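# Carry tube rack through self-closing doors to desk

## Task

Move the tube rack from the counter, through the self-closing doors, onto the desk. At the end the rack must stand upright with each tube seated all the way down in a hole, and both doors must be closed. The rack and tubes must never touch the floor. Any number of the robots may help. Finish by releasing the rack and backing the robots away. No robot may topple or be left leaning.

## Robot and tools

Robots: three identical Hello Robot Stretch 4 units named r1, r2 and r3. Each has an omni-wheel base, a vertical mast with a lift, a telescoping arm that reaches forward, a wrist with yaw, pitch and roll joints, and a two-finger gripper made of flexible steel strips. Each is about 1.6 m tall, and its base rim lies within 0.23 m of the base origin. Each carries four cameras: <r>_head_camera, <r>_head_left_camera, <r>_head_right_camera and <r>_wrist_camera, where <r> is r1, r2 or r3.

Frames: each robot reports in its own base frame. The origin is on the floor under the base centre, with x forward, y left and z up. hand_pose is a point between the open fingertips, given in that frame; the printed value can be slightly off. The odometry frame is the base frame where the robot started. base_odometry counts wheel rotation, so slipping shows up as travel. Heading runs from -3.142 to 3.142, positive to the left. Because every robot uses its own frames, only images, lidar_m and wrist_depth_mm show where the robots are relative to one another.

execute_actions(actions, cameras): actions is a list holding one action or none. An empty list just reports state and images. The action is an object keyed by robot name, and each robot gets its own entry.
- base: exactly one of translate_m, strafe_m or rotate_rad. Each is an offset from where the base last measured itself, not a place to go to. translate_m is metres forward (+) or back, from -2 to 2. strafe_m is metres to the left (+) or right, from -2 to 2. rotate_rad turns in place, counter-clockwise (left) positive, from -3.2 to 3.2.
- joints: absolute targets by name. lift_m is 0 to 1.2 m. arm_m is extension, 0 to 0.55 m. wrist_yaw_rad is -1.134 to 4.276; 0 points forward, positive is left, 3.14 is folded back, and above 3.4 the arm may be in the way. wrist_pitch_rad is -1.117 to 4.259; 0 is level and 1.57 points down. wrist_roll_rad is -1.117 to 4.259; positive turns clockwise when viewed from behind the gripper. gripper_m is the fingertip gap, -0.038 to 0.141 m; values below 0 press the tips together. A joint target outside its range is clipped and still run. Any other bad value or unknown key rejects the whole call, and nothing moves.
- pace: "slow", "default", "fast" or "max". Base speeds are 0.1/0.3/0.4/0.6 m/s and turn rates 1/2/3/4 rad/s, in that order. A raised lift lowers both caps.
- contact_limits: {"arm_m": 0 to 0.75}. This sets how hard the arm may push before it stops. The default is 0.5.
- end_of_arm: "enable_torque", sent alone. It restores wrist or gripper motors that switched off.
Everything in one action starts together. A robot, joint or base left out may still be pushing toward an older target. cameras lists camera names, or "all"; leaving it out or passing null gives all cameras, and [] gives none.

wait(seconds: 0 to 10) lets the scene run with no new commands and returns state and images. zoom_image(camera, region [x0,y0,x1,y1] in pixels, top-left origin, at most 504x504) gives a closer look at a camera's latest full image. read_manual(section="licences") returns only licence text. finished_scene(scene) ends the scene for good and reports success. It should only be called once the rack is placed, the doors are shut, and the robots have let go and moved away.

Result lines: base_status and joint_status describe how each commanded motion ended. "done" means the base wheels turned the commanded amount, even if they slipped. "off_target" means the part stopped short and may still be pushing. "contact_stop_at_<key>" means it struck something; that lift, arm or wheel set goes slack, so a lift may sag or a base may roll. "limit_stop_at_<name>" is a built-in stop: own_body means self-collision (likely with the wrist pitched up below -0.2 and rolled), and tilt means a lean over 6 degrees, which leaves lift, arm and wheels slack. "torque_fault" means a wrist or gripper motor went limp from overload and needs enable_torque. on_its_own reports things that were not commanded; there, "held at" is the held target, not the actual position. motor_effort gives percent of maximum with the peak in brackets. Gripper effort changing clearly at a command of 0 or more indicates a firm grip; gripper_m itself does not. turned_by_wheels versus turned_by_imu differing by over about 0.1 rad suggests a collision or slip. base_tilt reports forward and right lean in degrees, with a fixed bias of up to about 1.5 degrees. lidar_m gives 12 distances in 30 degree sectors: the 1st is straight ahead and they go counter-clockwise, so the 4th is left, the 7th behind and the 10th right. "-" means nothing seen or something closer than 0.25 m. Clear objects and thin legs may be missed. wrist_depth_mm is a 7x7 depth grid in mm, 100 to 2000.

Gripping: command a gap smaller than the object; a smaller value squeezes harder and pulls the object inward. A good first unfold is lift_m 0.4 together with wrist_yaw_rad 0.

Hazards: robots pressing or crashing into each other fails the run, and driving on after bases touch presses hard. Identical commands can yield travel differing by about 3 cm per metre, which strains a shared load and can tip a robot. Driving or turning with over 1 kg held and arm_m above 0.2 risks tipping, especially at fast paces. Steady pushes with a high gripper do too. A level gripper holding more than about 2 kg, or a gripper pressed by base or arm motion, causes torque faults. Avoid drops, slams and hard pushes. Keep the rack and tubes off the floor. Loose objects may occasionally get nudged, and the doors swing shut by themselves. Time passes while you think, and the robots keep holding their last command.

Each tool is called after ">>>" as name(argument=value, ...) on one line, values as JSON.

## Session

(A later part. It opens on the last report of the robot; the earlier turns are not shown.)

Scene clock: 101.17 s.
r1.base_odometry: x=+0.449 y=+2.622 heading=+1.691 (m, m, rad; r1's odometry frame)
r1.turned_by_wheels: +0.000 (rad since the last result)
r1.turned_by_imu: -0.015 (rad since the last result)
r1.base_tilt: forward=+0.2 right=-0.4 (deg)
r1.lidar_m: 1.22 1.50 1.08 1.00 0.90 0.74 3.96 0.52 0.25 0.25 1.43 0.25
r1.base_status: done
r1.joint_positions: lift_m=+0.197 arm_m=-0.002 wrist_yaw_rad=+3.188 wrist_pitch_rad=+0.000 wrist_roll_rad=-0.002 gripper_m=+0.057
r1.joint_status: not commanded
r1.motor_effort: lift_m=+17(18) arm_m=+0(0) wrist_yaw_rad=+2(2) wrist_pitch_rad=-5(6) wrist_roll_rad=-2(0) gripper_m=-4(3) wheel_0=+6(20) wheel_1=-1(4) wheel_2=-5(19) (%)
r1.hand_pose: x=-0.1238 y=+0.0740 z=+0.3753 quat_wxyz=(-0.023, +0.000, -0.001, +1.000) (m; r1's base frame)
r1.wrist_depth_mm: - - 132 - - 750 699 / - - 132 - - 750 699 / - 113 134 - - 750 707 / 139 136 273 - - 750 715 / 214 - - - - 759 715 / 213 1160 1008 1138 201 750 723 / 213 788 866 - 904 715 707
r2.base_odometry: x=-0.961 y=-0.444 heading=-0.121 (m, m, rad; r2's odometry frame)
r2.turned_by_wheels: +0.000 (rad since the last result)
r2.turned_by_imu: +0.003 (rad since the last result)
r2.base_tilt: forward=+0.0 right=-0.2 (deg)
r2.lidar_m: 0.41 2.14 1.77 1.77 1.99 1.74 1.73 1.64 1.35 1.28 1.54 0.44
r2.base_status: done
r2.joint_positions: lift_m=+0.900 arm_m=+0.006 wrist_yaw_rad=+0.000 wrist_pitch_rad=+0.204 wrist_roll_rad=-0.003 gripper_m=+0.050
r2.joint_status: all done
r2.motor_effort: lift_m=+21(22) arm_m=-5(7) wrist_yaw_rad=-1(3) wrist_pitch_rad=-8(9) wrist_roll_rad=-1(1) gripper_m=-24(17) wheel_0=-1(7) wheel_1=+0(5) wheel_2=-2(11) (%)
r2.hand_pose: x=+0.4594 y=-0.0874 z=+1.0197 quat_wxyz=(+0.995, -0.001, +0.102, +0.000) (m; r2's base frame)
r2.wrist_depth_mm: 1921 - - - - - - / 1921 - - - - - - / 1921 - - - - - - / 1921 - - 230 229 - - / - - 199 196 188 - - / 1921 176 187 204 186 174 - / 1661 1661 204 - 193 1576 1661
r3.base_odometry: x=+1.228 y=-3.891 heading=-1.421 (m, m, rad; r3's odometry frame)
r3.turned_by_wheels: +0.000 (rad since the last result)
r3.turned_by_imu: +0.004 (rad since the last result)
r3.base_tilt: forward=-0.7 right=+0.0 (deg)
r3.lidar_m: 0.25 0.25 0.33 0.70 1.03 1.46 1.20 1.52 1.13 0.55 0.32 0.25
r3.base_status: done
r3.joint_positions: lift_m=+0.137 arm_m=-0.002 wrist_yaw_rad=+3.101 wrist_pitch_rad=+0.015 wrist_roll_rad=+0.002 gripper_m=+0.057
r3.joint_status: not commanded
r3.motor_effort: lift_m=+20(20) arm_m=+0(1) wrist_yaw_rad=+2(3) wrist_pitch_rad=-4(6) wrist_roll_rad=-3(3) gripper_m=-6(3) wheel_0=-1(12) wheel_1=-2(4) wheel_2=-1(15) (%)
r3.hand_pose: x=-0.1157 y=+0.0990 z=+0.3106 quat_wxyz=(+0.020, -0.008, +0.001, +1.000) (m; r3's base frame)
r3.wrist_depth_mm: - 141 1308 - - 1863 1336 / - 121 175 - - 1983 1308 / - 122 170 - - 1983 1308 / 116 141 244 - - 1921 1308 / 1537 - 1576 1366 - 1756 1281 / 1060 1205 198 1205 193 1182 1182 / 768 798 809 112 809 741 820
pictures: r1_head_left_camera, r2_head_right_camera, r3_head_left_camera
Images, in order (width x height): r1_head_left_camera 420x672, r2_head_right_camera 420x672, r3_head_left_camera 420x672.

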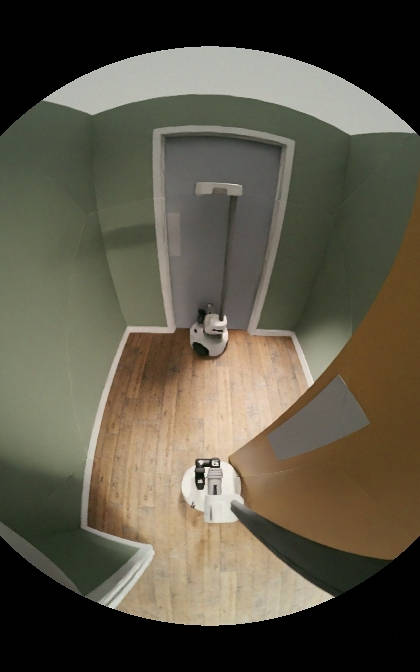

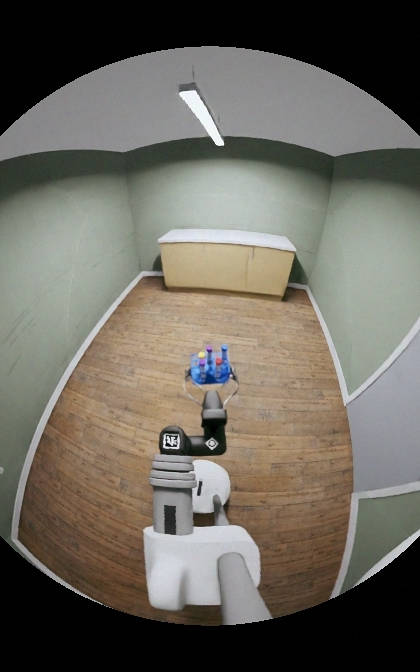

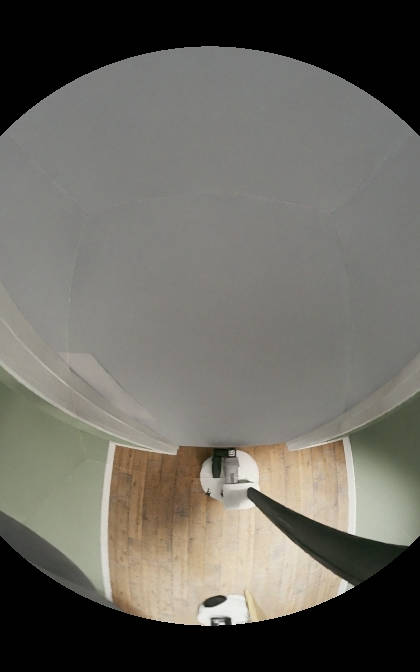

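>>> execute_actions(actions=[{"r2":{"base":{"strafe_m":0.35}},"r3":{"base":{"translate_m":0.5},"pace":"slow"},"r1":{"base":{"strafe_m":-0.22},"pace":"slow"}}], cameras=["r1_head_right_camera"])

>>> execute_actions(actions=[{"r2":{"base":{"rotate_rad":-1.555},"pace":"slow"},"r3":{"base":{"translate_m":0.45},"pace":"slow"},"r1":{"base":{"translate_m":0.18},"pace":"slow"}}], cameras=["r1_head_right_camera","r2_head_left_camera","r3_head_right_camera"])

Scene clock: 125.40 s.
r1.base_odometry: x=+0.667 y=+2.648 heading=+1.691 (m, m, rad; r1's odometry frame)
r1.turned_by_wheels: +0.000 (rad since the last result)
r1.turned_by_imu: -0.004 (rad since the last result)
r1.base_tilt: forward=+0.3 right=-0.4 (deg)
r1.lidar_m: 1.62 1.74 1.27 1.22 0.86 0.89 4.03 0.31 0.25 - 0.25 0.26
r1.base_status: done
r1.joint_positions: lift_m=+0.197 arm_m=-0.002 wrist_yaw_rad=+3.188 wrist_pitch_rad=+0.000 wrist_roll_rad=-0.002 gripper_m=+0.057
r1.joint_status: not commanded
r1.motor_effort: lift_m=+18(18) arm_m=+0(0) wrist_yaw_rad=+1(1) wrist_pitch_rad=-7(6) wrist_roll_rad=+0(1) gripper_m=-3(1) wheel_0=+8(11) wheel_1=-5(12) wheel_2=-2(5) (%)
r1.hand_pose: x=-0.1238 y=+0.0740 z=+0.3753 quat_wxyz=(-0.023, +0.000, -0.001, +1.000) (m; r1's base frame)
r1.wrist_depth_mm: - - 131 - - - - / - - 132 - - - - / - 112 134 - - - - / 139 136 272 - - - - / 214 591 - - - - 842 / 213 544 991 1138 200 1229 820 / 212 504 866 - 904 842 809
r2.base_odometry: x=-0.919 y=-0.096 heading=-0.121 (m, m, rad; r2's odometry frame)
r2.turned_by_wheels: +0.000 (rad since the last result)
r2.turned_by_imu: +0.004 (rad since the last result)
r2.base_tilt: forward=+0.0 right=-0.3 (deg)
r2.lidar_m: 0.40 1.72 1.43 1.42 1.61 1.66 1.63 1.89 1.71 1.04 1.90 0.44
r2.base_status: done
r2.joint_positions: lift_m=+0.900 arm_m=+0.006 wrist_yaw_rad=+0.000 wrist_pitch_rad=+0.203 wrist_roll_rad=-0.003 gripper_m=+0.050
r2.joint_status: not commanded
r2.motor_effort: lift_m=+21(21) arm_m=-5(5) wrist_yaw_rad=-1(1) wrist_pitch_rad=-8(9) wrist_roll_rad=-1(0) gripper_m=-18(21) wheel_0=+1(6) wheel_1=-1(9) wheel_2=+0(2) (%)
r2.hand_pose: x=+0.4594 y=-0.0874 z=+1.0198 quat_wxyz=(+0.995, -0.001, +0.102, +0.000) (m; r2's base frame)
r2.wrist_depth_mm: 1537 - - - - - - / 1576 - - - - - - / 1576 - - - - - - / 1576 - - 231 229 - - / 1576 - 200 197 187 - - / 1537 176 187 204 187 174 - / 1537 1708 204 - 192 1661 1576
r3.base_odometry: x=+1.302 y=-4.385 heading=-1.422 (m, m, rad; r3's odometry frame)
r3.turned_by_wheels: +0.000 (rad since the last result)
r3.turned_by_imu: +0.006 (rad since the last result)
r3.base_tilt: forward=-0.6 right=+0.0 (deg)
r3.lidar_m: 0.26 1.39 2.08 0.77 0.43 1.48 1.70 1.53 0.36 0.25 - 0.25
r3.base_status: done
r3.joint_positions: lift_m=+0.137 arm_m=-0.002 wrist_yaw_rad=+3.101 wrist_pitch_rad=+0.015 wrist_roll_rad=+0.002 gripper_m=+0.057
r3.joint_status: not commanded
r3.motor_effort: lift_m=+20(20) arm_m=+0(0) wrist_yaw_rad=+2(3) wrist_pitch_rad=-5(7) wrist_roll_rad=-2(3) gripper_m=-5(1) wheel_0=+7(23) wheel_1=-2(19) wheel_2=-8(22) (%)
r3.hand_pose: x=-0.1157 y=+0.0990 z=+0.3106 quat_wxyz=(+0.020, -0.008, +0.001, +1.000) (m; r3's base frame)
r3.wrist_depth_mm: - 141 - - - 1921 1308 / - 121 176 - - 1983 1308 / - 122 170 - - 1921 1281 / 116 141 243 - - 1983 1336 / 1618 - 1921 - - 1808 1308 / 1078 1182 198 1182 194 1182 991 / 768 788 809 112 809 741 741
pictures: r1_head_right_camera
Images, in order (width x height): r1_head_right_camera 420x672.

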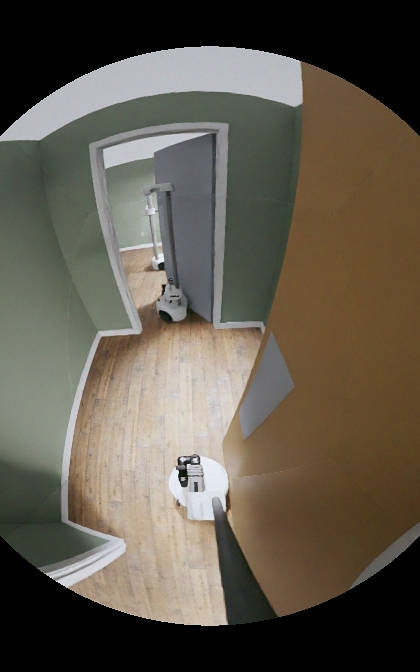

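Scene clock: 131.17 s.
r1.base_odometry: x=+0.645 y=+2.826 heading=+1.692 (m, m, rad; r1's odometry frame)
r1.turned_by_wheels: +0.000 (rad since the last result)
r1.turned_by_imu: -0.003 (rad since the last result)
r1.base_tilt: forward=+0.3 right=-0.2 (deg)
r1.lidar_m: 1.45 1.56 1.28 1.22 1.15 1.00 - 0.28 0.25 - 0.91 1.16
r1.base_status: done
r1.joint_positions: lift_m=+0.197 arm_m=-0.002 wrist_yaw_rad=+3.188 wrist_pitch_rad=+0.000 wrist_roll_rad=-0.002 gripper_m=+0.057
r1.joint_status: not commanded
r1.motor_effort: lift_m=+18(18) arm_m=+0(0) wrist_yaw_rad=+1(0) wrist_pitch_rad=-7(4) wrist_roll_rad=-2(1) gripper_m=-5(4) wheel_0=+8(10) wheel_1=+2(0) wheel_2=-5(12) (%)
r1.hand_pose: x=-0.1238 y=+0.0740 z=+0.3753 quat_wxyz=(-0.023, +0.000, -0.001, +1.000) (m; r1's base frame)
r1.wrist_depth_mm: - - 132 - - - 866 / - - 132 - - - 866 / - 113 134 - - - 866 / 139 136 272 - - - 891 / 213 574 904 - - - 891 / 213 535 809 1138 200 1255 878 / 213 496 831 - 904 831 878
r2.base_odometry: x=-0.919 y=-0.096 heading=-1.676 (m, m, rad; r2's odometry frame)
r2.turned_by_wheels: -1.555 (rad since the last result)
r2.turned_by_imu: -1.544 (rad since the last result)
r2.base_tilt: forward=+0.0 right=-0.2 (deg)
r2.lidar_m: 0.42 0.99 2.42 2.41 1.71 1.42 1.42 1.61 1.67 1.63 1.90 0.42
r2.base_status: done
r2.joint_positions: lift_m=+0.900 arm_m=+0.006 wrist_yaw_rad=+0.000 wrist_pitch_rad=+0.203 wrist_roll_rad=-0.003 gripper_m=+0.050
r2.joint_status: not commanded
r2.motor_effort: lift_m=+21(21) arm_m=-5(5) wrist_yaw_rad=-2(2) wrist_pitch_rad=-9(8) wrist_roll_rad=-1(1) gripper_m=-20(19) wheel_0=+1(5) wheel_1=+0(4) wheel_2=+1(6) (%)
r2.hand_pose: x=+0.4594 y=-0.0874 z=+1.0198 quat_wxyz=(+0.995, -0.001, +0.102, +0.000) (m; r2's base frame)
r2.wrist_depth_mm: 1537 759 1576 - - 1255 1205 / 1661 842 1464 - - 1308 1229 / 1808 820 1430 - 1336 1336 1255 / 1863 809 1366 229 228 1336 1336 / 1921 809 199 196 187 1397 1397 / 1983 176 188 204 187 174 1336 / 1618 917 204 - 192 1464 1430
r3.base_odometry: x=+1.369 y=-4.830 heading=-1.422 (m, m, rad; r3's odometry frame)
r3.turned_by_wheels: +0.000 (rad since the last result)
r3.turned_by_imu: +0.001 (rad since the last result)
r3.base_tilt: forward=-0.7 right=+0.0 (deg)
r3.lidar_m: 0.87 0.58 2.04 1.99 0.91 0.75 2.03 0.51 0.25 0.25 2.46 0.25
r3.base_status: done
r3.joint_positions: lift_m=+0.137 arm_m=-0.002 wrist_yaw_rad=+3.101 wrist_pitch_rad=+0.015 wrist_roll_rad=+0.002 gripper_m=+0.057
r3.joint_status: not commanded
r3.motor_effort: lift_m=+20(19) arm_m=+0(0) wrist_yaw_rad=+2(2) wrist_pitch_rad=-5(6) wrist_roll_rad=-4(1) gripper_m=-3(7) wheel_0=+6(11) wheel_1=-1(0) wheel_2=-5(17) (%)
r3.hand_pose: x=-0.1157 y=+0.0990 z=+0.3106 quat_wxyz=(+0.020, -0.008, +0.001, +1.000) (m; r3's base frame)
r3.wrist_depth_mm: - 141 - - - 759 759 / - 121 175 - - 778 778 / - 123 170 - - 768 768 / 116 141 243 - - 768 768 / 759 - - - - 778 759 / 820 1229 198 1229 193 768 768 / 759 788 820 112 798 750 759
pictures: r1_head_right_camera, r2_head_left_camera, r3_head_right_camera
Images, in order (width x height): r1_head_right_camera 420x672, r2_head_left_camera 420x672, r3_head_right_camera 420x672.

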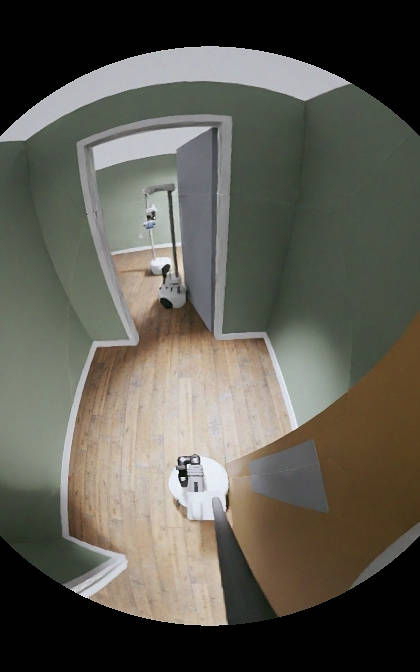

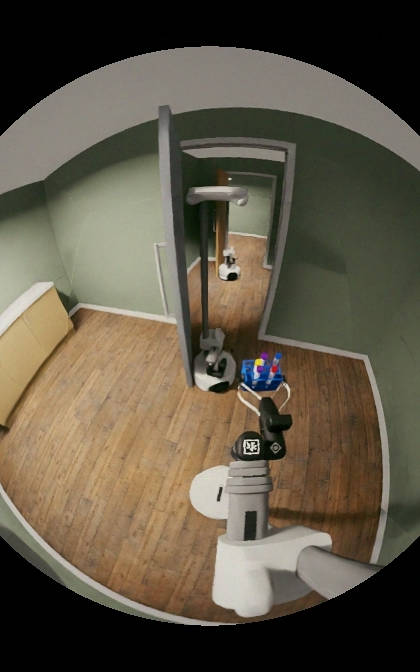

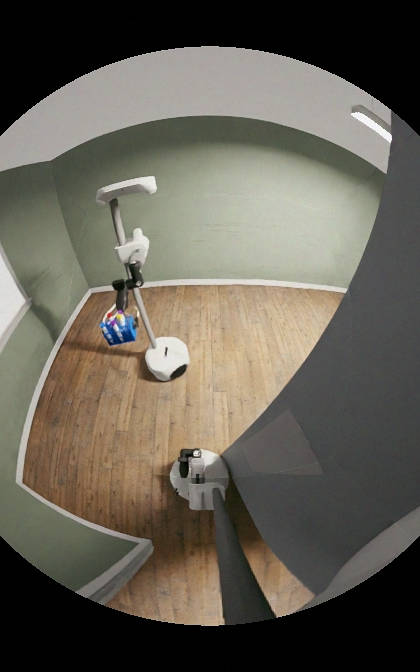

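>>> execute_actions(actions=[{"r2":{"base":{"rotate_rad":0.1},"pace":"slow"},"r3":{"base":{"strafe_m":-0.27},"pace":"slow"},"r1":{"base":{"strafe_m":-0.04},"pace":"slow"}}], cameras=[])

>>> execute_actions(actions=[{"r2":{"base":{"strafe_m":-0.2}},"r3":{"base":{"translate_m":0.17},"pace":"slow"}}], cameras=["r2_head_camera","r2_head_left_camera","r3_head_right_camera"])

Scene clock: 147.53 s.
r1.base_odometry: x=+0.685 y=+2.831 heading=+1.692 (m, m, rad; r1's odometry frame)
r1.turned_by_wheels: +0.000 (rad since the last result)
r1.turned_by_imu: -0.002 (rad since the last result)
r1.base_tilt: forward=+0.4 right=-0.3 (deg)
r1.lidar_m: 1.44 1.60 1.33 1.27 1.13 1.04 0.80 0.27 0.25 - 0.87 1.13
r1.base_status: done
r1.joint_positions: lift_m=+0.197 arm_m=-0.002 wrist_yaw_rad=+3.188 wrist_pitch_rad=+0.000 wrist_roll_rad=-0.002 gripper_m=+0.057
r1.joint_status: not commanded
r1.motor_effort: lift_m=+18(18) arm_m=+0(0) wrist_yaw_rad=+1(1) wrist_pitch_rad=-7(5) wrist_roll_rad=-1(0) gripper_m=-3(3) wheel_0=+6(12) wheel_1=-4(10) wheel_2=+0(3) (%)
r1.hand_pose: x=-0.1238 y=+0.0740 z=+0.3753 quat_wxyz=(-0.023, +0.000, -0.001, +1.000) (m; r1's base frame)
r1.wrist_depth_mm: - - 131 - - - 891 / - - 132 - - - 904 / - 113 134 - - - 917 / 138 137 273 - - - 904 / 214 525 788 - - - 904 / 213 492 723 1138 200 1229 878 / 212 462 798 - 904 842 878
r2.base_odometry: x=-0.919 y=-0.096 heading=-1.576 (m, m, rad; r2's odometry frame)
r2.turned_by_wheels: +0.100 (rad since the last result)
r2.turned_by_imu: +0.101 (rad since the last result)
r2.base_tilt: forward=+0.0 right=-0.3 (deg)
r2.lidar_m: 0.41 1.00 2.43 2.42 1.61 1.41 1.41 1.70 1.63 1.65 1.92 0.46
r2.base_status: done
r2.joint_positions: lift_m=+0.900 arm_m=+0.006 wrist_yaw_rad=+0.000 wrist_pitch_rad=+0.203 wrist_roll_rad=-0.003 gripper_m=+0.050
r2.joint_status: not commanded
r2.motor_effort: lift_m=+21(20) arm_m=-6(5) wrist_yaw_rad=-2(1) wrist_pitch_rad=-8(7) wrist_roll_rad=-1(1) gripper_m=-20(22) wheel_0=-2(2) wheel_1=+0(2) wheel_2=-1(3) (%)
r2.hand_pose: x=+0.4594 y=-0.0874 z=+1.0198 quat_wxyz=(+0.995, -0.001, +0.102, +0.000) (m; r2's base frame)
r2.wrist_depth_mm: 768 931 1366 - - 1205 1182 / 778 960 1366 - - 1281 1160 / 809 1008 1430 - - 1281 1229 / 842 1042 1366 230 231 1336 1255 / 878 1042 199 196 187 1308 1255 / 1863 176 187 204 186 174 1308 / 1499 1042 203 - 192 1464 1336
r3.base_odometry: x=+1.102 y=-4.870 heading=-1.422 (m, m, rad; r3's odometry frame)
r3.turned_by_wheels: +0.000 (rad since the last result)
r3.turned_by_imu: +0.000 (rad since the last result)
r3.base_tilt: forward=-0.7 right=+0.0 (deg)
r3.lidar_m: 2.45 0.70 0.79 2.27 0.89 0.93 2.04 0.26 0.25 - 0.25 0.27
r3.base_status: done
r3.joint_positions: lift_m=+0.137 arm_m=-0.002 wrist_yaw_rad=+3.101 wrist_pitch_rad=+0.015 wrist_roll_rad=+0.002 gripper_m=+0.057
r3.joint_status: not commanded
r3.motor_effort: lift_m=+20(20) arm_m=+0(0) wrist_yaw_rad=+0(2) wrist_pitch_rad=-6(5) wrist_roll_rad=+0(2) gripper_m=-2(2) wheel_0=+3(13) wheel_1=-4(17) wheel_2=+0(4) (%)
r3.hand_pose: x=-0.1157 y=+0.0990 z=+0.3106 quat_wxyz=(+0.020, -0.008, +0.001, +1.000) (m; r3's base frame)
r3.wrist_depth_mm: - 141 - - - - 820 / - 121 175 - - - 820 / - 122 169 - - - 809 / 116 141 244 - - - 820 / 402 609 - - - - 820 / 415 603 198 1205 193 1205 820 / 413 525 798 112 809 741 798
pictures: none
No camera images: the call's "cameras" was empty. Leave "cameras" out to get every camera's image.

Scene clock: 150.50 s.
r1.base_odometry: x=+0.685 y=+2.831 heading=+1.692 (m, m, rad; r1's odometry frame)
r1.turned_by_wheels: +0.000 (rad since the last result)
r1.turned_by_imu: -0.001 (rad since the last result)
r1.base_tilt: forward=+0.3 right=-0.4 (deg)
r1.lidar_m: 1.45 1.60 1.34 1.26 1.14 1.04 0.78 0.27 0.25 - 0.85 1.11
r1.base_status: not commanded
r1.joint_positions: lift_m=+0.197 arm_m=-0.002 wrist_yaw_rad=+3.188 wrist_pitch_rad=+0.000 wrist_roll_rad=-0.002 gripper_m=+0.057
r1.joint_status: not commanded
r1.motor_effort: lift_m=+17(18) arm_m=+0(1) wrist_yaw_rad=+1(1) wrist_pitch_rad=-6(6) wrist_roll_rad=-1(2) gripper_m=-1(2) wheel_0=+6(6) wheel_1=-5(5) wheel_2=+0(0) (%)
r1.hand_pose: x=-0.1238 y=+0.0740 z=+0.3753 quat_wxyz=(-0.023, +0.000, -0.001, +1.000) (m; r1's base frame)
r1.wrist_depth_mm: - - 132 - - - 891 / - - 132 - - - 904 / - 113 134 - - - 891 / 139 136 273 - - - 891 / 213 525 778 - - - 878 / 213 496 715 1138 200 1255 891 / 212 466 798 - 904 842 878
r2.base_odometry: x=-1.119 y=-0.095 heading=-1.576 (m, m, rad; r2's odometry frame)
r2.turned_by_wheels: +0.000 (rad since the last result)
r2.turned_by_imu: +0.000 (rad since the last result)
r2.base_tilt: forward=+0.0 right=-0.3 (deg)
r2.lidar_m: 0.42 0.90 2.61 2.61 1.69 1.47 1.49 1.69 1.45 1.45 1.77 0.41
r2.base_status: done
r2.joint_positions: lift_m=+0.900 arm_m=+0.006 wrist_yaw_rad=+0.000 wrist_pitch_rad=+0.203 wrist_roll_rad=-0.003 gripper_m=+0.050
r2.joint_status: not commanded
r2.motor_effort: lift_m=+21(20) arm_m=-6(5) wrist_yaw_rad=-1(1) wrist_pitch_rad=-9(8) wrist_roll_rad=+0(0) gripper_m=-21(21) wheel_0=-1(8) wheel_1=+1(8) wheel_2=+1(1) (%)
r2.hand_pose: x=+0.4594 y=-0.0874 z=+1.0198 quat_wxyz=(+0.995, -0.001, +0.102, +0.000) (m; r2's base frame)
r2.wrist_depth_mm: 854 1229 - - - 1182 1098 / 891 1229 - - - 1182 1098 / 891 1281 - - 1336 1255 1160 / 904 1255 1708 229 229 1281 1160 / 946 1281 199 197 187 1281 1229 / 946 177 187 204 187 174 1255 / 946 991 203 - 192 1366 1281
r3.base_odometry: x=+1.128 y=-5.038 heading=-1.422 (m, m, rad; r3's odometry frame)
r3.turned_by_wheels: +0.000 (rad since the last result)
r3.turned_by_imu: +0.000 (rad since the last result)
r3.base_tilt: forward=-0.7 right=-0.1 (deg)
r3.lidar_m: 2.28 0.90 0.72 2.24 1.18 1.07 0.72 0.26 0.25 1.87 1.92 2.40
r3.base_status: done
r3.joint_positions: lift_m=+0.137 arm_m=-0.002 wrist_yaw_rad=+3.101 wrist_pitch_rad=+0.015 wrist_roll_rad=+0.002 gripper_m=+0.057
r3.joint_status: not commanded
r3.motor_effort: lift_m=+20(19) arm_m=+0(0) wrist_yaw_rad=+2(2) wrist_pitch_rad=-5(5) wrist_roll_rad=-3(3) gripper_m=-3(4) wheel_0=+4(6) wheel_1=-4(5) wheel_2=-3(7) (%)
r3.hand_pose: x=-0.1157 y=+0.0990 z=+0.3106 quat_wxyz=(+0.020, -0.008, +0.001, +1.000) (m; r3's base frame)
r3.wrist_depth_mm: - 141 - - - - 960 / - 121 175 - - - 946 / - 123 170 - - - 931 / 116 141 245 - - - 917 / 407 621 - - - - 946 / 413 621 198 1205 193 1078 931 / 415 530 798 113 809 741 820
pictures: r2_head_camera, r2_head_left_camera, r3_head_right_camera
Images, in order (width x height): r2_head_camera 420x560, r2_head_left_camera 420x672, r3_head_right_camera 420x672.

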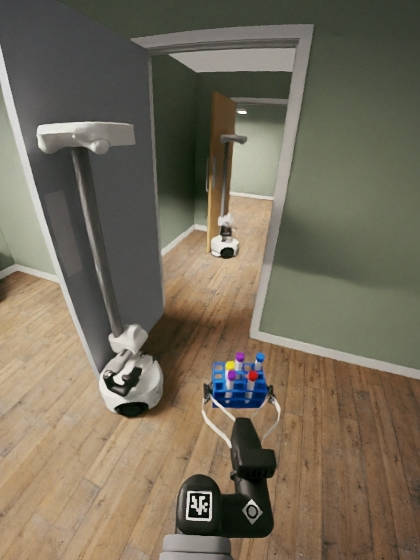

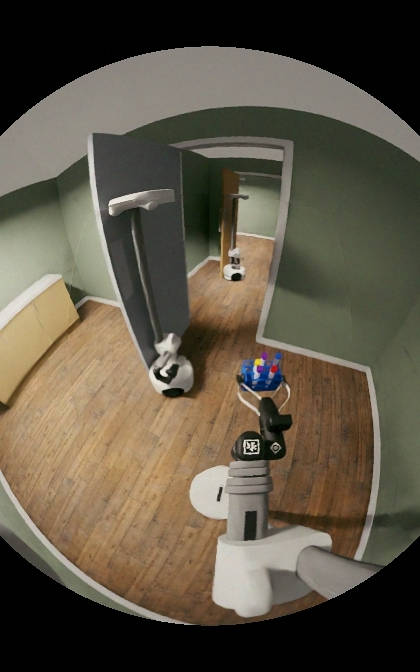

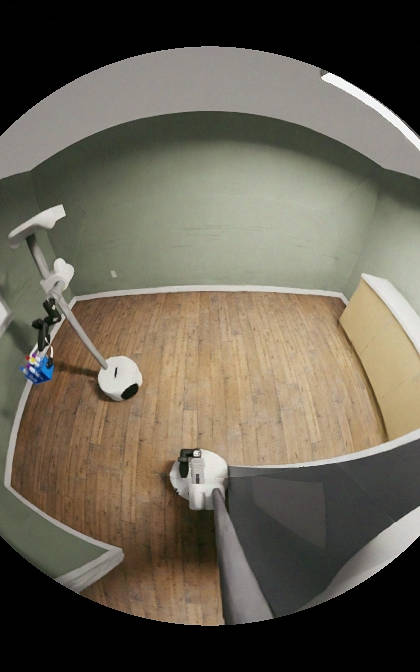

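>>> execute_actions(actions=[{"r2":{"base":{"translate_m":0.6},"pace":"fast"}}], cameras=["r2_head_camera","r2_head_left_camera","r3_head_left_camera"])

Scene clock: 162.70 s.
r1.base_odometry: x=+0.685 y=+2.831 heading=+1.692 (m, m, rad; r1's odometry frame)
r1.turned_by_wheels: +0.000 (rad since the last result)
r1.turned_by_imu: -0.003 (rad since the last result)
r1.base_tilt: forward=+0.5 right=-0.3 (deg)
r1.lidar_m: 1.44 1.57 1.34 1.27 1.14 1.04 0.78 0.26 0.25 - 0.84 1.09
r1.base_status: not commanded
r1.joint_positions: lift_m=+0.197 arm_m=-0.002 wrist_yaw_rad=+3.188 wrist_pitch_rad=+0.000 wrist_roll_rad=-0.002 gripper_m=+0.057
r1.joint_status: not commanded
r1.motor_effort: lift_m=+18(18) arm_m=+0(0) wrist_yaw_rad=+1(2) wrist_pitch_rad=-6(6) wrist_roll_rad=-1(1) gripper_m=-2(4) wheel_0=+6(6) wheel_1=-4(4) wheel_2=+0(0) (%)
r1.hand_pose: x=-0.1238 y=+0.0740 z=+0.3753 quat_wxyz=(-0.023, +0.000, -0.001, +1.000) (m; r1's base frame)
r1.wrist_depth_mm: - - 131 - - - 904 / - - 132 - - - 904 / - 113 134 - - - 904 / 139 136 272 - - - 904 / 213 525 778 - - - 904 / 213 492 723 1118 200 1229 891 / 212 459 798 - 904 842 878
r2.base_odometry: x=-1.122 y=-0.695 heading=-1.576 (m, m, rad; r2's odometry frame)
r2.turned_by_wheels: +0.000 (rad since the last result)
r2.turned_by_imu: +0.002 (rad since the last result)
r2.base_tilt: forward=+0.0 right=-0.2 (deg)
r2.lidar_m: 0.40 0.45 0.42 2.45 2.32 2.05 2.06 1.86 1.64 1.68 1.22 0.44
r2.base_status: done
r2.joint_positions: lift_m=+0.900 arm_m=+0.006 wrist_yaw_rad=+0.000 wrist_pitch_rad=+0.203 wrist_roll_rad=-0.003 gripper_m=+0.050
r2.joint_status: not commanded
r2.motor_effort: lift_m=+21(20) arm_m=-5(5) wrist_yaw_rad=-1(1) wrist_pitch_rad=-8(8) wrist_roll_rad=-1(2) gripper_m=-19(20) wheel_0=+0(6) wheel_1=+1(6) wheel_2=+2(12) (%)
r2.hand_pose: x=+0.4594 y=-0.0874 z=+1.0198 quat_wxyz=(+0.995, -0.001, +0.102, +0.000) (m; r2's base frame)
r2.wrist_depth_mm: 798 1060 - - - 691 654 / 788 1060 - - - 715 668 / 809 1078 - - - 741 683 / 798 1042 - 230 229 750 707 / 820 1078 200 196 187 778 750 / 842 177 188 204 187 174 750 / 778 1060 203 - 192 854 768
r3.base_odometry: x=+1.128 y=-5.038 heading=-1.422 (m, m, rad; r3's odometry frame)
r3.turned_by_wheels: +0.000 (rad since the last result)
r3.turned_by_imu: +0.001 (rad since the last result)
r3.base_tilt: forward=-0.7 right=+0.1 (deg)
r3.lidar_m: 2.30 2.39 0.42 0.46 0.49 1.07 0.74 0.25 0.25 1.87 1.95 2.36
r3.base_status: not commanded
r3.joint_positions: lift_m=+0.137 arm_m=-0.002 wrist_yaw_rad=+3.101 wrist_pitch_rad=+0.015 wrist_roll_rad=+0.002 gripper_m=+0.057
r3.joint_status: not commanded
r3.motor_effort: lift_m=+20(20) arm_m=+0(0) wrist_yaw_rad=+1(1) wrist_pitch_rad=-5(5) wrist_roll_rad=-3(2) gripper_m=-3(6) wheel_0=+4(4) wheel_1=-4(3) wheel_2=-3(3) (%)
r3.hand_pose: x=-0.1157 y=+0.0990 z=+0.3106 quat_wxyz=(+0.020, -0.008, +0.001, +1.000) (m; r3's base frame)
r3.wrist_depth_mm: - 141 - - - - 931 / - 121 176 - - - 946 / - 122 169 - - - 931 / 116 142 244 - - - 931 / 407 615 - - - - 946 / 415 615 200 1205 195 1078 931 / 413 535 809 112 809 741 820
pictures: r2_head_camera, r2_head_left_camera, r3_head_left_camera
Images, in order (width x height): r2_head_camera 420x560, r2_head_left_camera 420x672, r3_head_left_camera 420x672.

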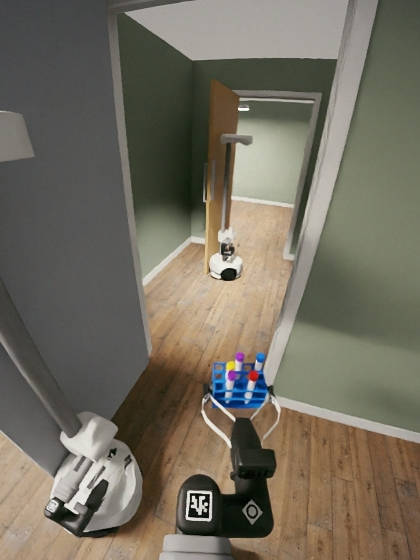

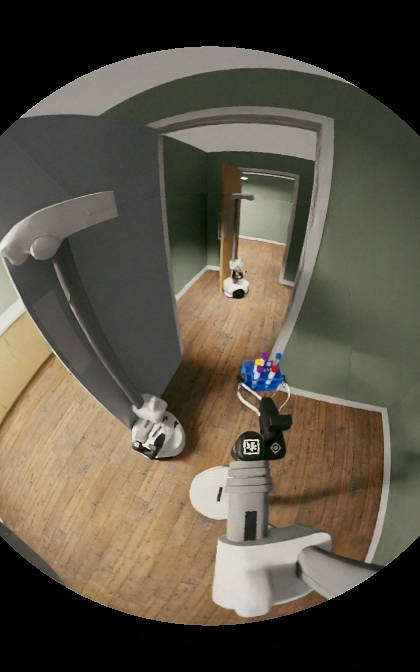

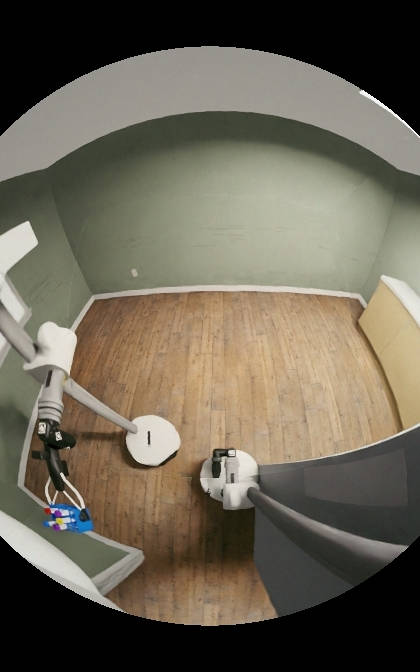

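>>> execute_actions(actions=[{"r2":{"base":{"strafe_m":-0.05}}}], cameras=[])

>>> execute_actions(actions=[{"r2":{"base":{"translate_m":1.65},"pace":"fast"}}], cameras=["r2_head_left_camera","r1_head_left_camera"])

Scene clock: 174.63 s.
r1.base_odometry: x=+0.685 y=+2.831 heading=+1.692 (m, m, rad; r1's odometry frame)
r1.turned_by_wheels: +0.000 (rad since the last result)
r1.turned_by_imu: -0.002 (rad since the last result)
r1.base_tilt: forward=+0.2 right=-0.3 (deg)
r1.lidar_m: 1.45 1.59 1.33 1.26 1.15 1.04 0.77 0.29 0.25 - 0.86 1.11
r1.base_status: not commanded
r1.joint_positions: lift_m=+0.197 arm_m=-0.002 wrist_yaw_rad=+3.188 wrist_pitch_rad=+0.000 wrist_roll_rad=-0.002 gripper_m=+0.057
r1.joint_status: not commanded
r1.motor_effort: lift_m=+18(18) arm_m=+0(0) wrist_yaw_rad=+1(0) wrist_pitch_rad=-8(6) wrist_roll_rad=-2(1) gripper_m=-2(3) wheel_0=+6(6) wheel_1=-4(4) wheel_2=+0(0) (%)
r1.hand_pose: x=-0.1238 y=+0.0740 z=+0.3753 quat_wxyz=(-0.023, +0.000, -0.001, +1.000) (m; r1's base frame)
r1.wrist_depth_mm: - - 131 - - - 904 / - - 132 - - - 904 / - 113 134 - - - 904 / 139 136 273 - - - 904 / 214 525 798 - - - 891 / 213 496 723 1118 200 1229 891 / 212 459 798 - 891 831 904
r2.base_odometry: x=-1.172 y=-0.695 heading=-1.576 (m, m, rad; r2's odometry frame)
r2.turned_by_wheels: +0.000 (rad since the last result)
r2.turned_by_imu: +0.001 (rad since the last result)
r2.base_tilt: forward=+0.0 right=-0.2 (deg)
r2.lidar_m: 0.42 0.51 0.46 2.49 2.35 2.07 2.09 1.79 1.58 1.63 1.19 0.44
r2.base_status: done
r2.joint_positions: lift_m=+0.900 arm_m=+0.006 wrist_yaw_rad=+0.000 wrist_pitch_rad=+0.203 wrist_roll_rad=-0.003 gripper_m=+0.050
r2.joint_status: not commanded
r2.motor_effort: lift_m=+21(21) arm_m=-5(5) wrist_yaw_rad=-1(1) wrist_pitch_rad=-8(8) wrist_roll_rad=+0(0) gripper_m=-19(22) wheel_0=-1(8) wheel_1=-1(7) wheel_2=+1(2) (%)
r2.hand_pose: x=+0.4594 y=-0.0875 z=+1.0198 quat_wxyz=(+0.995, -0.001, +0.102, +0.000) (m; r2's base frame)
r2.wrist_depth_mm: 854 1863 - - - 676 640 / 831 1808 - - - 691 661 / 854 1138 - - - 723 683 / 854 1160 - 230 229 750 707 / 866 1182 200 196 187 750 715 / 866 177 187 204 187 174 732 / 831 1138 203 - 193 809 768
r3.base_odometry: x=+1.128 y=-5.038 heading=-1.422 (m, m, rad; r3's odometry frame)
r3.turned_by_wheels: +0.000 (rad since the last result)
r3.turned_by_imu: +0.001 (rad since the last result)
r3.base_tilt: forward=-0.7 right=+0.0 (deg)
r3.lidar_m: 2.28 2.41 0.43 0.50 0.52 1.06 0.75 0.28 0.25 1.88 1.94 2.36
r3.base_status: not commanded
r3.joint_positions: lift_m=+0.137 arm_m=-0.002 wrist_yaw_rad=+3.101 wrist_pitch_rad=+0.015 wrist_roll_rad=+0.002 gripper_m=+0.057
r3.joint_status: not commanded
r3.motor_effort: lift_m=+20(20) arm_m=-1(0) wrist_yaw_rad=+2(1) wrist_pitch_rad=-5(5) wrist_roll_rad=-2(1) gripper_m=-3(2) wheel_0=+4(4) wheel_1=-4(4) wheel_2=-3(3) (%)
r3.hand_pose: x=-0.1157 y=+0.0990 z=+0.3106 quat_wxyz=(+0.020, -0.008, +0.001, +1.000) (m; r3's base frame)
r3.wrist_depth_mm: - 141 - - - - 931 / - 121 176 - - - 931 / - 123 170 - - - 931 / 116 142 244 - - - 946 / 404 627 - - - - 946 / 415 615 199 1205 194 1098 946 / 413 539 798 112 798 741 809
pictures: none
No camera images: the call's "cameras" was empty. Leave "cameras" out to get every camera's image.

Scene clock: 180.33 s.
r1.base_odometry: x=+0.685 y=+2.831 heading=+1.692 (m, m, rad; r1's odometry frame)
r1.turned_by_wheels: +0.000 (rad since the last result)
r1.turned_by_imu: -0.002 (rad since the last result)
r1.base_tilt: forward=+0.2 right=-0.3 (deg)
r1.lidar_m: 0.58 0.56 1.32 1.26 1.14 1.04 0.77 0.27 0.25 - 0.87 1.11
r1.base_status: not commanded
r1.joint_positions: lift_m=+0.197 arm_m=-0.002 wrist_yaw_rad=+3.188 wrist_pitch_rad=+0.000 wrist_roll_rad=-0.002 gripper_m=+0.057
r1.joint_status: not commanded
r1.motor_effort: lift_m=+18(18) arm_m=+0(0) wrist_yaw_rad=+1(0) wrist_pitch_rad=-7(6) wrist_roll_rad=+2(0) gripper_m=-4(4) wheel_0=+6(6) wheel_1=-4(4) wheel_2=+0(0) (%)
r1.hand_pose: x=-0.1238 y=+0.0740 z=+0.3753 quat_wxyz=(-0.023, +0.000, -0.001, +1.000) (m; r1's base frame)
r1.wrist_depth_mm: - - 131 - - - 891 / - - 132 - - - 891 / - 113 134 - - - 917 / 139 136 273 - - - 917 / 213 530 778 - - - 891 / 213 492 723 1138 200 1281 891 / 213 455 798 - 904 831 878
r2.base_odometry: x=-1.180 y=-2.345 heading=-1.576 (m, m, rad; r2's odometry frame)
r2.turned_by_wheels: +0.000 (rad since the last result)
r2.turned_by_imu: +0.000 (rad since the last result)
r2.base_tilt: forward=+0.0 right=-0.2 (deg)
r2.lidar_m: 0.40 1.13 0.99 0.75 0.56 0.79 3.66 0.61 0.86 1.08 1.28 0.44
r2.base_status: done
r2.joint_positions: lift_m=+0.900 arm_m=+0.006 wrist_yaw_rad=+0.000 wrist_pitch_rad=+0.203 wrist_roll_rad=-0.003 gripper_m=+0.050
r2.joint_status: not commanded
r2.motor_effort: lift_m=+21(21) arm_m=-5(5) wrist_yaw_rad=+0(0) wrist_pitch_rad=-9(9) wrist_roll_rad=-1(0) gripper_m=-18(21) wheel_0=+0(5) wheel_1=-1(6) wheel_2=+0(10) (%)
r2.hand_pose: x=+0.4594 y=-0.0874 z=+1.0198 quat_wxyz=(+0.995, -0.001, +0.102, +0.000) (m; r2's base frame)
r2.wrist_depth_mm: 976 1205 778 1042 - - - / 976 1229 798 1042 - - - / 976 1308 831 1008 - - 1336 / 1008 1308 854 229 231 - 1366 / 991 1281 200 197 187 - 1397 / 1008 177 187 204 187 174 1430 / 976 1308 203 - 193 1618 1499
r3.base_odometry: x=+1.128 y=-5.038 heading=-1.422 (m, m, rad; r3's odometry frame)
r3.turned_by_wheels: +0.000 (rad since the last result)
r3.turned_by_imu: +0.001 (rad since the last result)
r3.base_tilt: forward=-0.7 right=+0.0 (deg)
r3.lidar_m: 2.29 2.40 2.33 2.22 1.19 1.03 0.73 0.28 0.25 1.90 1.96 2.35
r3.base_status: not commanded
r3.joint_positions: lift_m=+0.137 arm_m=-0.002 wrist_yaw_rad=+3.101 wrist_pitch_rad=+0.015 wrist_roll_rad=+0.002 gripper_m=+0.057
r3.joint_status: not commanded
r3.motor_effort: lift_m=+20(20) arm_m=+0(0) wrist_yaw_rad=+1(1) wrist_pitch_rad=-6(5) wrist_roll_rad=-1(0) gripper_m=-3(3) wheel_0=+4(4) wheel_1=-4(4) wheel_2=-4(3) (%)
r3.hand_pose: x=-0.1157 y=+0.0990 z=+0.3106 quat_wxyz=(+0.020, -0.008, +0.001, +1.000) (m; r3's base frame)
r3.wrist_depth_mm: - 141 - - - - 931 / - 121 175 - - - 946 / - 122 169 - - - 917 / 116 142 244 - - - 946 / 407 621 - 1281 - - 931 / 418 615 198 1255 193 1078 917 / 413 535 809 112 798 741 820
pictures: r1_head_left_camera, r2_head_left_camera
Images, in order (width x height): r1_head_left_camera 420x672, r2_head_left_camera 420x672.

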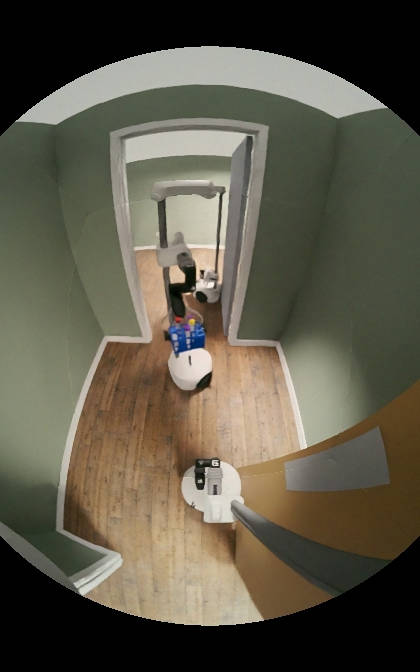

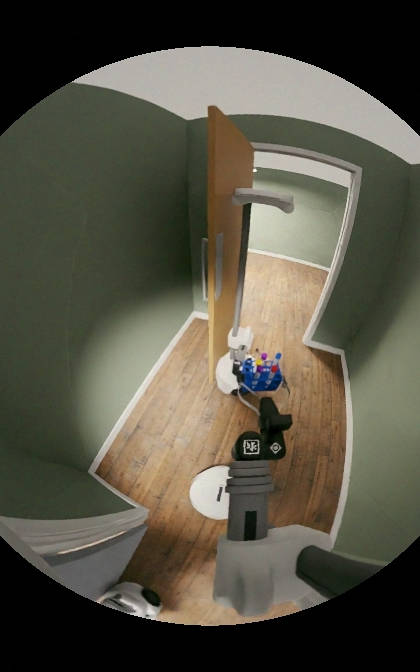

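>>> execute_actions(actions=[{"r2":{"base":{"strafe_m":-0.72},"pace":"fast"},"r3":{"base":{"translate_m":-0.2},"pace":"slow"}}], cameras=["r2_head_camera","r2_wrist_camera","r1_head_left_camera"])

Scene clock: 189.23 s.
r1.base_odometry: x=+0.685 y=+2.831 heading=+1.692 (m, m, rad; r1's odometry frame)
r1.turned_by_wheels: +0.000 (rad since the last result)
r1.turned_by_imu: -0.003 (rad since the last result)
r1.base_tilt: forward=+0.3 right=-0.3 (deg)
r1.lidar_m: 1.44 1.03 0.84 1.26 1.13 1.04 0.79 0.29 0.25 - 0.86 1.12
r1.base_status: not commanded
r1.joint_positions: lift_m=+0.197 arm_m=-0.002 wrist_yaw_rad=+3.188 wrist_pitch_rad=+0.000 wrist_roll_rad=-0.002 gripper_m=+0.057
r1.joint_status: not commanded
r1.motor_effort: lift_m=+18(18) arm_m=+0(0) wrist_yaw_rad=+1(1) wrist_pitch_rad=-6(7) wrist_roll_rad=+0(1) gripper_m=-1(2) wheel_0=+6(6) wheel_1=-4(4) wheel_2=+0(0) (%)
r1.hand_pose: x=-0.1238 y=+0.0740 z=+0.3753 quat_wxyz=(-0.023, +0.000, -0.001, +1.000) (m; r1's base frame)
r1.wrist_depth_mm: - - 132 - - - 891 / - - 132 - - - 891 / - 113 134 - - - 917 / 139 136 273 - - - 904 / 213 525 788 - - - 904 / 213 492 723 1118 200 1229 891 / 212 462 798 - 904 831 891
r2.base_odometry: x=-1.900 y=-2.341 heading=-1.576 (m, m, rad; r2's odometry frame)
r2.turned_by_wheels: +0.000 (rad since the last result)
r2.turned_by_imu: +0.003 (rad since the last result)
r2.base_tilt: forward=+0.0 right=-0.2 (deg)
r2.lidar_m: 0.40 1.01 1.67 1.24 1.27 0.59 0.60 0.45 0.38 0.38 0.47 0.45
r2.base_status: done
r2.joint_positions: lift_m=+0.900 arm_m=+0.006 wrist_yaw_rad=+0.000 wrist_pitch_rad=+0.203 wrist_roll_rad=-0.003 gripper_m=+0.050
r2.joint_status: not commanded
r2.motor_effort: lift_m=+21(21) arm_m=-5(6) wrist_yaw_rad=-1(1) wrist_pitch_rad=-9(8) wrist_roll_rad=-1(1) gripper_m=-24(22) wheel_0=+0(10) wheel_1=+2(10) wheel_2=+0(0) (%)
r2.hand_pose: x=+0.4594 y=-0.0874 z=+1.0198 quat_wxyz=(+0.995, -0.001, +0.102, +0.000) (m; r2's base frame)
r2.wrist_depth_mm: 1042 1281 - - 1205 1160 1098 / 1025 1336 - - 1336 1182 1098 / 991 1366 - - 1255 1255 1078 / 991 1336 - 230 229 1255 1042 / 1025 1366 200 196 187 1255 1025 / 1042 176 187 205 187 174 931 / 976 1397 203 - 193 1397 904
r3.base_odometry: x=+1.098 y=-4.841 heading=-1.422 (m, m, rad; r3's odometry frame)
r3.turned_by_wheels: +0.000 (rad since the last result)
r3.turned_by_imu: +0.000 (rad since the last result)
r3.base_tilt: forward=-0.7 right=+0.0 (deg)
r3.lidar_m: 2.46 2.62 2.32 2.27 0.92 0.93 1.99 0.28 0.25 - 0.25 0.30
r3.base_status: done
r3.joint_positions: lift_m=+0.137 arm_m=-0.002 wrist_yaw_rad=+3.101 wrist_pitch_rad=+0.015 wrist_roll_rad=+0.002 gripper_m=+0.057
r3.joint_status: not commanded
r3.motor_effort: lift_m=+20(20) arm_m=-1(0) wrist_yaw_rad=+1(1) wrist_pitch_rad=-6(7) wrist_roll_rad=-3(3) gripper_m=-2(1) wheel_0=+1(2) wheel_1=-6(6) wheel_2=+2(6) (%)
r3.hand_pose: x=-0.1157 y=+0.0990 z=+0.3106 quat_wxyz=(+0.020, -0.008, +0.001, +1.000) (m; r3's base frame)
r3.wrist_depth_mm: - 141 - - - - 820 / - 121 175 - - - 820 / - 123 170 - - - 820 / 116 141 243 - - - 831 / 404 615 - - - 1336 820 / 413 609 198 1205 194 1205 831 / 413 530 809 113 809 750 778
pictures: r1_head_left_camera, r2_head_camera, r2_wrist_camera
Images, in order (width x height): r1_head_left_camera 420x672, r2_head_camera 420x560, r2_wrist_camera 616x392.

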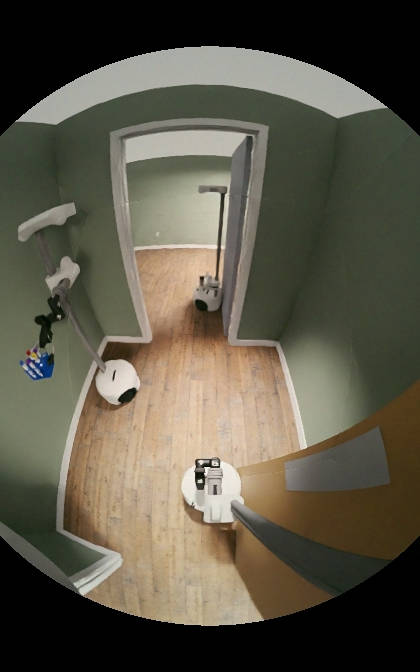

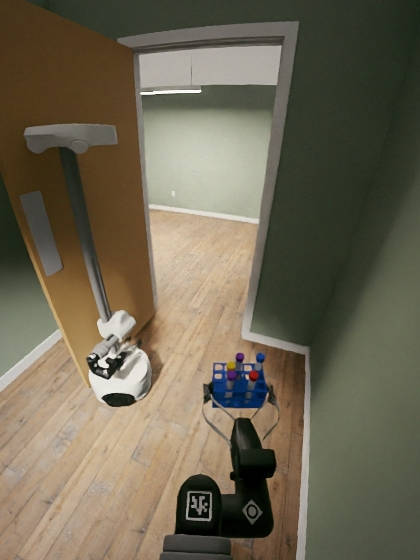

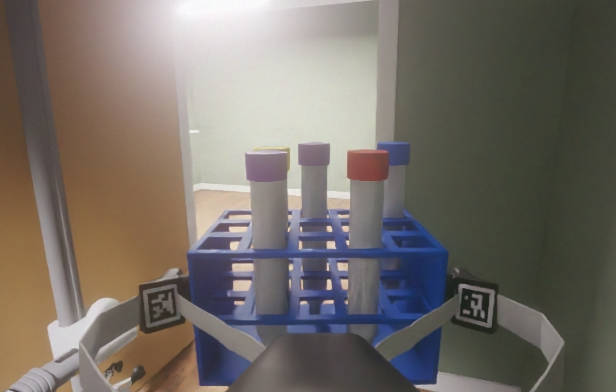

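>>> execute_actions(actions=[{"r2":{"base":{"translate_m":1.25},"pace":"fast"},"r3":{"base":{"strafe_m":0.25},"pace":"slow"}}], cameras=["r2_head_right_camera"])

Scene clock: 200.07 s.
r1.base_odometry: x=+0.685 y=+2.831 heading=+1.692 (m, m, rad; r1's odometry frame)
r1.turned_by_wheels: +0.000 (rad since the last result)
r1.turned_by_imu: -0.004 (rad since the last result)
r1.base_tilt: forward=+0.3 right=-0.3 (deg)
r1.lidar_m: 1.45 1.60 1.34 1.26 0.42 0.44 0.76 0.27 0.25 - 0.86 1.10
r1.base_status: not commanded
r1.joint_positions: lift_m=+0.197 arm_m=-0.002 wrist_yaw_rad=+3.188 wrist_pitch_rad=+0.000 wrist_roll_rad=-0.002 gripper_m=+0.057
r1.joint_status: not commanded
r1.motor_effort: lift_m=+18(17) arm_m=+0(0) wrist_yaw_rad=+1(0) wrist_pitch_rad=-7(7) wrist_roll_rad=-1(0) gripper_m=-4(4) wheel_0=+6(6) wheel_1=-4(4) wheel_2=+0(0) (%)
r1.hand_pose: x=-0.1238 y=+0.0740 z=+0.3753 quat_wxyz=(-0.023, +0.000, -0.001, +1.000) (m; r1's base frame)
r1.wrist_depth_mm: - - 131 - - - 891 / - - 132 - - - 904 / - 113 134 - - - 917 / 138 136 274 - - - 904 / 213 525 788 - - - 891 / 213 496 723 1138 201 1229 615 / 212 462 788 - 891 449 430
r2.base_odometry: x=-1.906 y=-3.591 heading=-1.576 (m, m, rad; r2's odometry frame)
r2.turned_by_wheels: +0.000 (rad since the last result)
r2.turned_by_imu: +0.002 (rad since the last result)
r2.base_tilt: forward=+0.0 right=-0.3 (deg)
r2.lidar_m: 0.40 0.79 0.68 0.41 0.41 1.94 1.45 0.87 0.74 0.75 0.44 0.44
r2.base_status: done
r2.joint_positions: lift_m=+0.900 arm_m=+0.006 wrist_yaw_rad=+0.000 wrist_pitch_rad=+0.203 wrist_roll_rad=-0.003 gripper_m=+0.050
r2.joint_status: not commanded
r2.motor_effort: lift_m=+21(21) arm_m=-5(6) wrist_yaw_rad=-1(1) wrist_pitch_rad=-8(8) wrist_roll_rad=-1(0) gripper_m=-19(22) wheel_0=+1(8) wheel_1=+0(6) wheel_2=+0(11) (%)
r2.hand_pose: x=+0.4594 y=-0.0874 z=+1.0198 quat_wxyz=(+0.995, -0.001, +0.102, +0.000) (m; r2's base frame)
r2.wrist_depth_mm: - - - - - - - / - - - - - - - / - - - - - - - / - - - 229 228 - - / - - 200 197 188 - - / - 177 187 204 187 174 - / 1661 1576 203 - 191 1618 1576
r3.base_odometry: x=+1.346 y=-4.803 heading=-1.422 (m, m, rad; r3's odometry frame)
r3.turned_by_wheels: +0.000 (rad since the last result)
r3.turned_by_imu: +0.002 (rad since the last result)
r3.base_tilt: forward=-0.7 right=+0.0 (deg)
r3.lidar_m: 2.50 2.60 2.05 1.98 0.87 0.75 1.99 0.50 0.25 0.25 2.57 0.25
r3.base_status: done
r3.joint_positions: lift_m=+0.137 arm_m=-0.002 wrist_yaw_rad=+3.101 wrist_pitch_rad=+0.015 wrist_roll_rad=+0.002 gripper_m=+0.057
r3.joint_status: not commanded
r3.motor_effort: lift_m=+20(20) arm_m=+0(0) wrist_yaw_rad=+3(2) wrist_pitch_rad=-5(5) wrist_roll_rad=-5(3) gripper_m=-3(6) wheel_0=+4(4) wheel_1=-3(2) wheel_2=+0(1) (%)
r3.hand_pose: x=-0.1157 y=+0.0990 z=+0.3106 quat_wxyz=(+0.020, -0.008, +0.001, +1.000) (m; r3's base frame)
r3.wrist_depth_mm: - 141 - - - 741 732 / - 121 175 - - 741 741 / - 122 170 - - 741 741 / 116 141 243 - - 759 750 / 741 - - - - 741 732 / 798 1182 198 1205 193 741 741 / 741 798 809 112 820 732 732
pictures: r2_head_right_camera
Images, in order (width x height): r2_head_right_camera 420x672.

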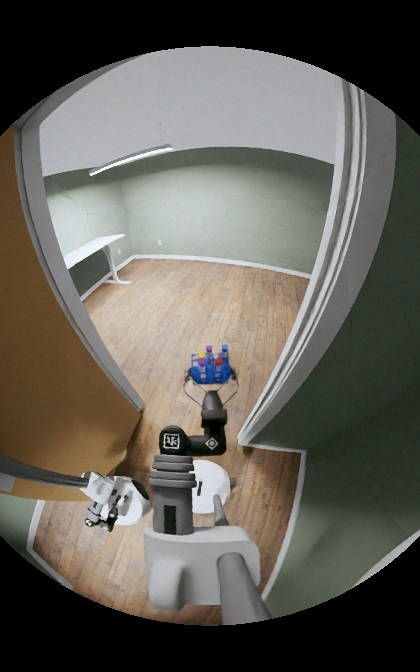

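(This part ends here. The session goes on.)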